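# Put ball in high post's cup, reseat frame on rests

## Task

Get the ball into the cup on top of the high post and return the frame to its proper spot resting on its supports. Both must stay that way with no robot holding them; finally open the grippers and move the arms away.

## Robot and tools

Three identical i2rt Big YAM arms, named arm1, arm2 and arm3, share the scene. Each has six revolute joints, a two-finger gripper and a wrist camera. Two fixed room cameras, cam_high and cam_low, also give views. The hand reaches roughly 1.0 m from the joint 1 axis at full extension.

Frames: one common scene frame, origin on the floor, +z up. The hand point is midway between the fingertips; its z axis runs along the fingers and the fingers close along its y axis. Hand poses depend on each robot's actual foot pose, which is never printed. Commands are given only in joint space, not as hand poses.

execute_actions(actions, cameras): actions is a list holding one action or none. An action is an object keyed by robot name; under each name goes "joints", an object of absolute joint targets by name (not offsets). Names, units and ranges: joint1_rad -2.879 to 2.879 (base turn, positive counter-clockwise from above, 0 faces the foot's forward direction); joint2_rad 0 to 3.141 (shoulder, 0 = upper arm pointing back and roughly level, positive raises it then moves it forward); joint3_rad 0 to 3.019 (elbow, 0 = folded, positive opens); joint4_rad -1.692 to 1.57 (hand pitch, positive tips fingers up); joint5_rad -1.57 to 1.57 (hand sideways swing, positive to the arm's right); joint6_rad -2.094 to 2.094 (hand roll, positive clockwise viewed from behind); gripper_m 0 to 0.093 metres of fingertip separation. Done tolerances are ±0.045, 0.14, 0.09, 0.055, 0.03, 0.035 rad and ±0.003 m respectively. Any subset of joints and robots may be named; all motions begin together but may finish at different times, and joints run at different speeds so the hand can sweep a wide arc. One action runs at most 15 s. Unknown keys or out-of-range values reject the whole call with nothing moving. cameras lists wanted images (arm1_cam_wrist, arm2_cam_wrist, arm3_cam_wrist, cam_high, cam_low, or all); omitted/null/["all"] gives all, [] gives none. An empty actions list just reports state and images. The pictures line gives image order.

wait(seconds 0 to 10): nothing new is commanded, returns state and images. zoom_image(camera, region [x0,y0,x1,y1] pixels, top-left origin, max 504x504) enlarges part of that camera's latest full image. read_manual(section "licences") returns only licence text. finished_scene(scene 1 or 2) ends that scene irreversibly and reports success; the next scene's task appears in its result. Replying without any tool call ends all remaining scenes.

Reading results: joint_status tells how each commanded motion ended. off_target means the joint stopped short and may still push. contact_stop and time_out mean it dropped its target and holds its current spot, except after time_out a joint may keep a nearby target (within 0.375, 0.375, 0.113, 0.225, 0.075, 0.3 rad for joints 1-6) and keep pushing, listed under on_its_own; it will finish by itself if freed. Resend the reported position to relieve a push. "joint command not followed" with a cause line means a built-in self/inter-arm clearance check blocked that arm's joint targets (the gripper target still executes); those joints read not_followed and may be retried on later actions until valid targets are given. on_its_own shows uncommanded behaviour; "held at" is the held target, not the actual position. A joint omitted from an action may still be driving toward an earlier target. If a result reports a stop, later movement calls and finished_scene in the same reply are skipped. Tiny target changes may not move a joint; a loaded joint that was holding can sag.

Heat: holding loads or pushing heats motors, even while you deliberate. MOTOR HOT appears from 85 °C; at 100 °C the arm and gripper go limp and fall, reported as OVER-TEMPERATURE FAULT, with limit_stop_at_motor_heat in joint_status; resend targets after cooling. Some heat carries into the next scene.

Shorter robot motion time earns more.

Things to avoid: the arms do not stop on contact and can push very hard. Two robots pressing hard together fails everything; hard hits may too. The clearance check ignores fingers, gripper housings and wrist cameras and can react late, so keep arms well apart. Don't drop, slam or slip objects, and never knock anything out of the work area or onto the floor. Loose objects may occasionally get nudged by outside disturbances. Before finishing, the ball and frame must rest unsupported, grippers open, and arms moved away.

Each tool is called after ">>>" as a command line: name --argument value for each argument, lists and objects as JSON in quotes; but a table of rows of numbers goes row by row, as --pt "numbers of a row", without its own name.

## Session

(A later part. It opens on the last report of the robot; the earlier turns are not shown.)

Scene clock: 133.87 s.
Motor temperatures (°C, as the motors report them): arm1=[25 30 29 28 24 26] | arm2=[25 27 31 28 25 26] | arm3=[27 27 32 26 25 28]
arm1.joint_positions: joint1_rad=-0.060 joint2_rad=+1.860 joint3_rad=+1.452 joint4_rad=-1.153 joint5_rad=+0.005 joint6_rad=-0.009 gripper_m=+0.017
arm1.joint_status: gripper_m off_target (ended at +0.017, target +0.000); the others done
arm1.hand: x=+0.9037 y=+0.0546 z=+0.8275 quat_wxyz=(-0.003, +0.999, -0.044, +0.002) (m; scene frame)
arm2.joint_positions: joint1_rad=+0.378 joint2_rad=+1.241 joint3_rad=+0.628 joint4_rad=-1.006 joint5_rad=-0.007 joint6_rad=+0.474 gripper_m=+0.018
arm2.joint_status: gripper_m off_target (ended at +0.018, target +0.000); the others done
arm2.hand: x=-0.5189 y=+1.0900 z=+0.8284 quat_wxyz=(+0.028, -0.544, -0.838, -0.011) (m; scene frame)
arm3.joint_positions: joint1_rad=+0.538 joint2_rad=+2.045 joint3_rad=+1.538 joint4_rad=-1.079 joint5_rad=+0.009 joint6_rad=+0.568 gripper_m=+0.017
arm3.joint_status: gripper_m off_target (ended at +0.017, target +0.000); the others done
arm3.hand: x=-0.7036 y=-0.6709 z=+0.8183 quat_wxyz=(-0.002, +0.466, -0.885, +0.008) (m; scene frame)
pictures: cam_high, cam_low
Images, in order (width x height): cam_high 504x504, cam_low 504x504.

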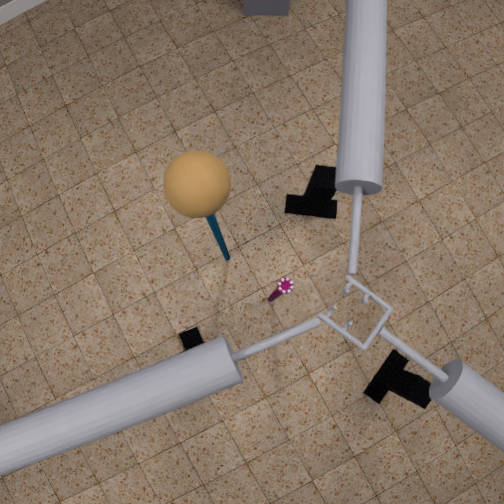

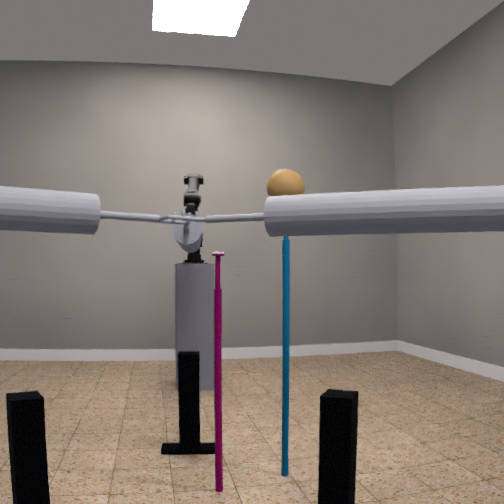

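>>> execute_actions --actions '[{"arm1": {"joints": {"joint1_rad": -0.052, "joint2_rad": 2.185, "joint3_rad": 1.35, "joint4_rad": -0.73, "joint5_rad": 0, "joint6_rad": 0.0, "gripper_m": 0.0}}, "arm2": {"joints": {"joint1_rad": 0.386, "joint2_rad": 1.92, "joint3_rad": 0.5, "joint4_rad": -0.145, "joint5_rad": 0, "joint6_rad": 0.485, "gripper_m": 0.0}}, "arm3": {"joints": {"joint1_rad": 0.535, "joint2_rad": 2.37, "joint3_rad": 1.535, "joint4_rad": -0.72, "joint5_rad": 0, "joint6_rad": 0.57, "gripper_m": 0.0}}}]' --cameras '[]'

>>> execute_actions --actions '[{"arm1": {"joints": {"joint1_rad": -0.052, "joint2_rad": 2.505, "joint3_rad": 1.445, "joint4_rad": -0.51, "joint5_rad": 0, "joint6_rad": 0.0, "gripper_m": 0.0}}, "arm2": {"joints": {"joint1_rad": 0.386, "joint2_rad": 2.49, "joint3_rad": 0.69, "joint4_rad": 0.225, "joint5_rad": 0, "joint6_rad": 0.485, "gripper_m": 0.0}}, "arm3": {"joints": {"joint1_rad": 0.532, "joint2_rad": 2.7, "joint3_rad": 1.716, "joint4_rad": -0.575, "joint5_rad": 0, "joint6_rad": 0.565, "gripper_m": 0.0}}}]' --cameras '["cam_low"]'

>>> execute_actions --actions '[{"arm1": {"joints": {"joint1_rad": -0.052, "joint2_rad": 2.61, "joint3_rad": 1.492, "joint4_rad": -0.44, "joint5_rad": 0, "joint6_rad": 0.0, "gripper_m": 0.0}}, "arm2": {"joints": {"joint1_rad": 0.386, "joint2_rad": 2.632, "joint3_rad": 0.776, "joint4_rad": 0.27, "joint5_rad": 0, "joint6_rad": 0.485, "gripper_m": 0.0}}, "arm3": {"joints": {"joint1_rad": 0.53, "joint2_rad": 2.81, "joint3_rad": 1.781, "joint4_rad": -0.55, "joint5_rad": 0, "joint6_rad": 0.563, "gripper_m": 0.0}}}]' --cameras '["cam_high", "cam_low"]'

Scene clock: 148.83 s.
Motor temperatures (°C, as the motors report them): arm1=[25 30 30 28 24 26] | arm2=[25 26 30 28 25 26] | arm3=[27 28 33 26 25 28]
arm1.joint_positions: joint1_rad=-0.058 joint2_rad=+2.196 joint3_rad=+1.354 joint4_rad=-0.716 joint5_rad=+0.006 joint6_rad=-0.009 gripper_m=+0.017
arm1.joint_status: gripper_m off_target (ended at +0.017, target +0.000); the others done
arm1.hand: x=+0.8985 y=+0.0545 z=+0.6174 quat_wxyz=(-0.004, +0.999, -0.043, +0.001) (m; scene frame)
arm2.joint_positions: joint1_rad=+0.384 joint2_rad=+1.939 joint3_rad=+0.503 joint4_rad=-0.175 joint5_rad=-0.003 joint6_rad=+0.482 gripper_m=+0.018
arm2.joint_status: gripper_m off_target (ended at +0.018, target +0.000); the others done
arm2.hand: x=-0.5196 y=+1.0945 z=+0.6182 quat_wxyz=(+0.024, -0.545, -0.838, -0.009) (m; scene frame)
arm3.joint_positions: joint1_rad=+0.543 joint2_rad=+2.404 joint3_rad=+1.532 joint4_rad=-0.705 joint5_rad=+0.003 joint6_rad=+0.573 gripper_m=+0.017
arm3.joint_status: gripper_m off_target (ended at +0.017, target +0.000); the others done
arm3.hand: x=-0.7070 y=-0.6631 z=+0.6103 quat_wxyz=(-0.002, +0.466, -0.885, +0.002) (m; scene frame)
pictures: none
No camera images: the call's "cameras" was empty. Leave "cameras" out to get every camera's image.

Scene clock: 150.00 s.
Motor temperatures (°C, as the motors report them): arm1=[25 30 30 28 24 26] | arm2=[25 26 30 28 25 26] | arm3=[27 28 33 26 25 28]
arm1.joint_positions: joint1_rad=-0.047 joint2_rad=+2.511 joint3_rad=+1.431 joint4_rad=-0.482 joint5_rad=+0.007 joint6_rad=+0.004 gripper_m=+0.017
arm1.joint_status: gripper_m off_target (ended at +0.017, target +0.000); the others done
arm1.hand: x=+0.9061 y=+0.0482 z=+0.4670 quat_wxyz=(-0.004, +0.999, -0.044, +0.003) (m; scene frame)
arm2.joint_positions: joint1_rad=+0.389 joint2_rad=+2.494 joint3_rad=+0.694 joint4_rad=+0.207 joint5_rad=-0.004 joint6_rad=+0.489 gripper_m=+0.018
arm2.joint_status: gripper_m off_target (ended at +0.018, target +0.000); the others done
arm2.hand: x=-0.5113 y=+1.0919 z=+0.4698 quat_wxyz=(+0.015, -0.546, -0.837, -0.009) (m; scene frame)
arm3.joint_positions: joint1_rad=+0.530 joint2_rad=+2.725 joint3_rad=+1.697 joint4_rad=-0.550 joint5_rad=+0.004 joint6_rad=+0.563 gripper_m=+0.017
arm3.joint_status: gripper_m off_target (ended at +0.017, target +0.000); the others done
arm3.hand: x=-0.6991 y=-0.6644 z=+0.4620 quat_wxyz=(-0.001, +0.465, -0.885, +0.003) (m; scene frame)
pictures: cam_low
Images, in order (width x height): cam_low 504x504.

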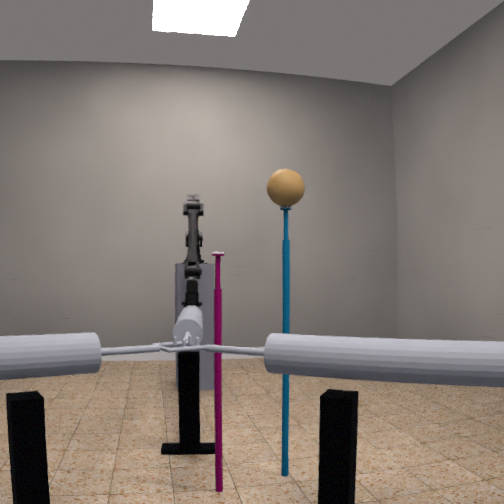

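Scene clock: 150.77 s.
Motor temperatures (°C, as the motors report them): arm1=[25 30 30 28 24 26] | arm2=[25 26 29 28 25 26] | arm3=[27 28 33 26 25 28]
arm1.joint_positions: joint1_rad=-0.047 joint2_rad=+2.611 joint3_rad=+1.483 joint4_rad=-0.432 joint5_rad=+0.003 joint6_rad=+0.004 gripper_m=+0.017
arm1.joint_status: gripper_m off_target (ended at +0.017, target +0.000); the others done
arm1.hand: x=+0.9074 y=+0.0475 z=+0.4232 quat_wxyz=(-0.002, +0.999, -0.044, +0.002) (m; scene frame)
arm2.joint_positions: joint1_rad=+0.389 joint2_rad=+2.639 joint3_rad=+0.786 joint4_rad=+0.259 joint5_rad=-0.002 joint6_rad=+0.489 gripper_m=+0.018
arm2.joint_status: gripper_m off_target (ended at +0.018, target +0.000); the others done
arm2.hand: x=-0.5101 y=+1.0910 z=+0.4235 quat_wxyz=(+0.016, -0.546, -0.838, -0.008) (m; scene frame)
arm3.joint_positions: joint1_rad=+0.527 joint2_rad=+2.814 joint3_rad=+1.768 joint4_rad=-0.538 joint5_rad=+0.004 joint6_rad=+0.559 gripper_m=+0.017
arm3.joint_status: gripper_m off_target (ended at +0.017, target +0.000); the others done
arm3.hand: x=-0.6971 y=-0.6648 z=+0.4250 quat_wxyz=(+0.000, +0.465, -0.885, +0.006) (m; scene frame)
pictures: cam_high, cam_low
Images, in order (width x height): cam_high 504x504, cam_low 504x504.

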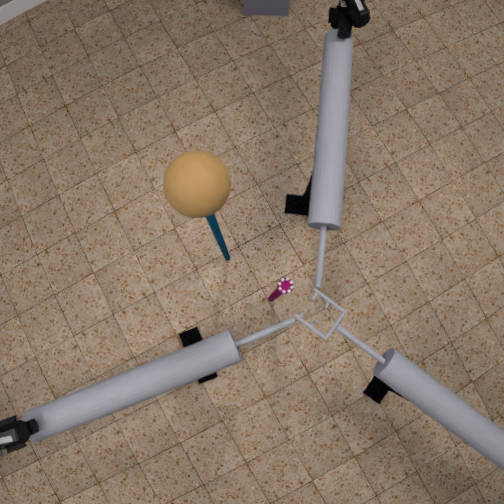

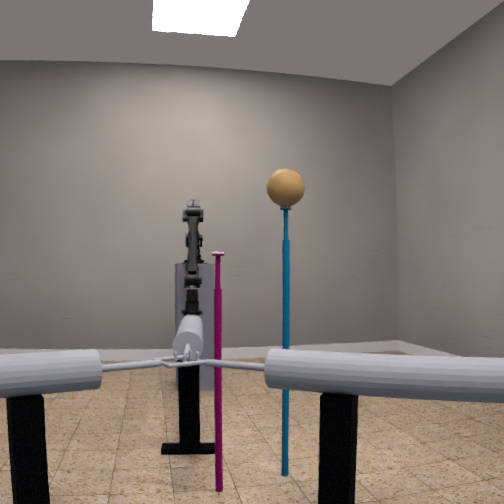

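Frame is back in place. Release and retreat.

>>> execute_actions --actions '[{"arm1": {"joints": {"gripper_m": 0.09}}, "arm2": {"joints": {"gripper_m": 0.09}}, "arm3": {"joints": {"gripper_m": 0.09}}}]' --cameras '[]'

>>> execute_actions --actions '[{"arm1": {"joints": {"joint1_rad": -0.05, "joint2_rad": 2.387, "joint3_rad": 1.361, "joint4_rad": -0.557, "joint5_rad": 0, "joint6_rad": 0.0}}, "arm2": {"joints": {"joint1_rad": 0.386, "joint2_rad": 2.325, "joint3_rad": 0.6, "joint4_rad": 0.14, "joint5_rad": 0, "joint6_rad": 0.485}}, "arm3": {"joints": {"joint1_rad": 0.53, "joint2_rad": 2.605, "joint3_rad": 1.635, "joint4_rad": -0.615, "joint5_rad": 0, "joint6_rad": 0.563}}}]' --cameras '[]'

>>> execute_actions --actions '[{"arm1": {"joints": {"joint1_rad": 0, "joint2_rad": 1.2, "joint3_rad": 0.7, "joint4_rad": -1.0, "joint5_rad": 0, "joint6_rad": 0}}, "arm2": {"joints": {"joint1_rad": 0.2, "joint2_rad": 1.2, "joint3_rad": 0.5, "joint4_rad": -0.9, "joint5_rad": 0, "joint6_rad": 0}}, "arm3": {"joints": {"joint1_rad": 0.2, "joint2_rad": 1.2, "joint3_rad": 0.7, "joint4_rad": -1.0, "joint5_rad": 0, "joint6_rad": 0}}}]' --cameras '["cam_high", "cam_low"]'

Scene clock: 158.07 s.
Motor temperatures (°C, as the motors report them): arm1=[25 30 29 28 24 26] | arm2=[25 26 29 28 25 26] | arm3=[27 28 33 26 25 28]
arm1.joint_positions: joint1_rad=-0.047 joint2_rad=+2.611 joint3_rad=+1.483 joint4_rad=-0.432 joint5_rad=+0.003 joint6_rad=+0.004 gripper_m=+0.090
arm1.joint_status: all done
arm1.hand: x=+0.9075 y=+0.0474 z=+0.4232 quat_wxyz=(-0.002, +0.999, -0.044, +0.002) (m; scene frame)
arm2.joint_positions: joint1_rad=+0.389 joint2_rad=+2.639 joint3_rad=+0.786 joint4_rad=+0.259 joint5_rad=-0.002 joint6_rad=+0.489 gripper_m=+0.090
arm2.joint_status: all done
arm2.hand: x=-0.5101 y=+1.0910 z=+0.4235 quat_wxyz=(+0.016, -0.546, -0.838, -0.008) (m; scene frame)
arm3.joint_positions: joint1_rad=+0.527 joint2_rad=+2.814 joint3_rad=+1.768 joint4_rad=-0.542 joint5_rad=+0.003 joint6_rad=+0.559 gripper_m=+0.090
arm3.joint_status: all done
arm3.hand: x=-0.6973 y=-0.6658 z=+0.4250 quat_wxyz=(+0.001, +0.465, -0.885, +0.007) (m; scene frame)
pictures: none
No camera images: the call's "cameras" was empty. Leave "cameras" out to get every camera's image.

Scene clock: 159.33 s.
Motor temperatures (°C, as the motors report them): arm1=[25 31 29 28 24 26] | arm2=[25 26 29 28 25 26] | arm3=[27 28 33 26 25 28]
arm1.joint_positions: joint1_rad=-0.047 joint2_rad=+2.364 joint3_rad=+1.356 joint4_rad=-0.551 joint5_rad=+0.003 joint6_rad=+0.004 gripper_m=+0.090
arm1.joint_status: all done
arm1.hand: x=+0.9094 y=+0.0471 z=+0.5296 quat_wxyz=(-0.002, +0.999, -0.044, +0.002) (m; scene frame)
arm2.joint_positions: joint1_rad=+0.389 joint2_rad=+2.320 joint3_rad=+0.600 joint4_rad=+0.150 joint5_rad=-0.002 joint6_rad=+0.489 gripper_m=+0.090
arm2.joint_status: all done
arm2.hand: x=-0.5107 y=+1.0902 z=+0.5209 quat_wxyz=(+0.003, -0.546, -0.838, -0.006) (m; scene frame)
arm3.joint_positions: joint1_rad=+0.527 joint2_rad=+2.589 joint3_rad=+1.632 joint4_rad=-0.611 joint5_rad=+0.003 joint6_rad=+0.559 gripper_m=+0.090
arm3.joint_status: all done
arm3.hand: x=-0.6970 y=-0.6548 z=+0.5271 quat_wxyz=(-0.004, +0.465, -0.885, -0.001) (m; scene frame)
pictures: none
No camera images: the call's "cameras" was empty. Leave "cameras" out to get every camera's image.

Scene clock: 161.17 s.
Motor temperatures (°C, as the motors report them): arm1=[25 30 29 28 24 26] | arm2=[25 26 29 28 25 26] | arm3=[27 28 32 26 25 28]
arm1.joint_positions: joint1_rad=+0.003 joint2_rad=+1.196 joint3_rad=+0.710 joint4_rad=-0.992 joint5_rad=+0.001 joint6_rad=+0.004 gripper_m=+0.090
arm1.joint_status: all done
arm1.hand: x=+1.1422 y=+0.0112 z=+0.8385 quat_wxyz=(-0.002, +0.999, -0.019, -0.039) (m; scene frame)
arm2.joint_positions: joint1_rad=+0.198 joint2_rad=+1.202 joint3_rad=+0.497 joint4_rad=-0.886 joint5_rad=-0.001 joint6_rad=+0.010 gripper_m=+0.090
arm2.joint_status: all done
arm2.hand: x=-0.5718 y=+1.0778 z=+0.7978 quat_wxyz=(+0.012, -0.420, -0.907, -0.011) (m; scene frame)
arm3.joint_positions: joint1_rad=+0.197 joint2_rad=+1.194 joint3_rad=+0.703 joint4_rad=-0.995 joint5_rad=+0.002 joint6_rad=+0.009 gripper_m=+0.090
arm3.joint_status: all done
arm3.hand: x=-0.6138 y=-0.9738 z=+0.8954 quat_wxyz=(-0.037, +0.559, -0.828, -0.024) (m; scene frame)
pictures: cam_high, cam_low
Images, in order (width x height): cam_high 504x504, cam_low 504x504.

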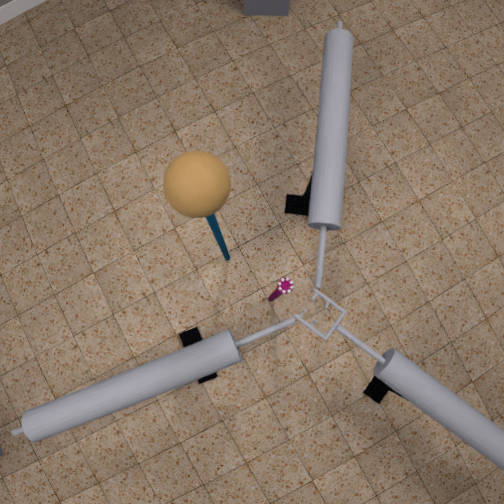

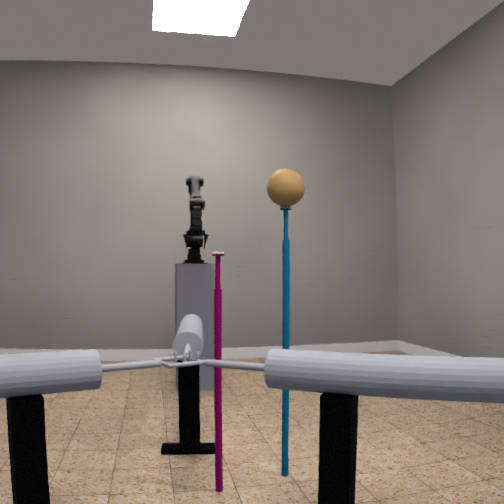

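>>> finished_scene --scene 2

The scene is finished: the task was done.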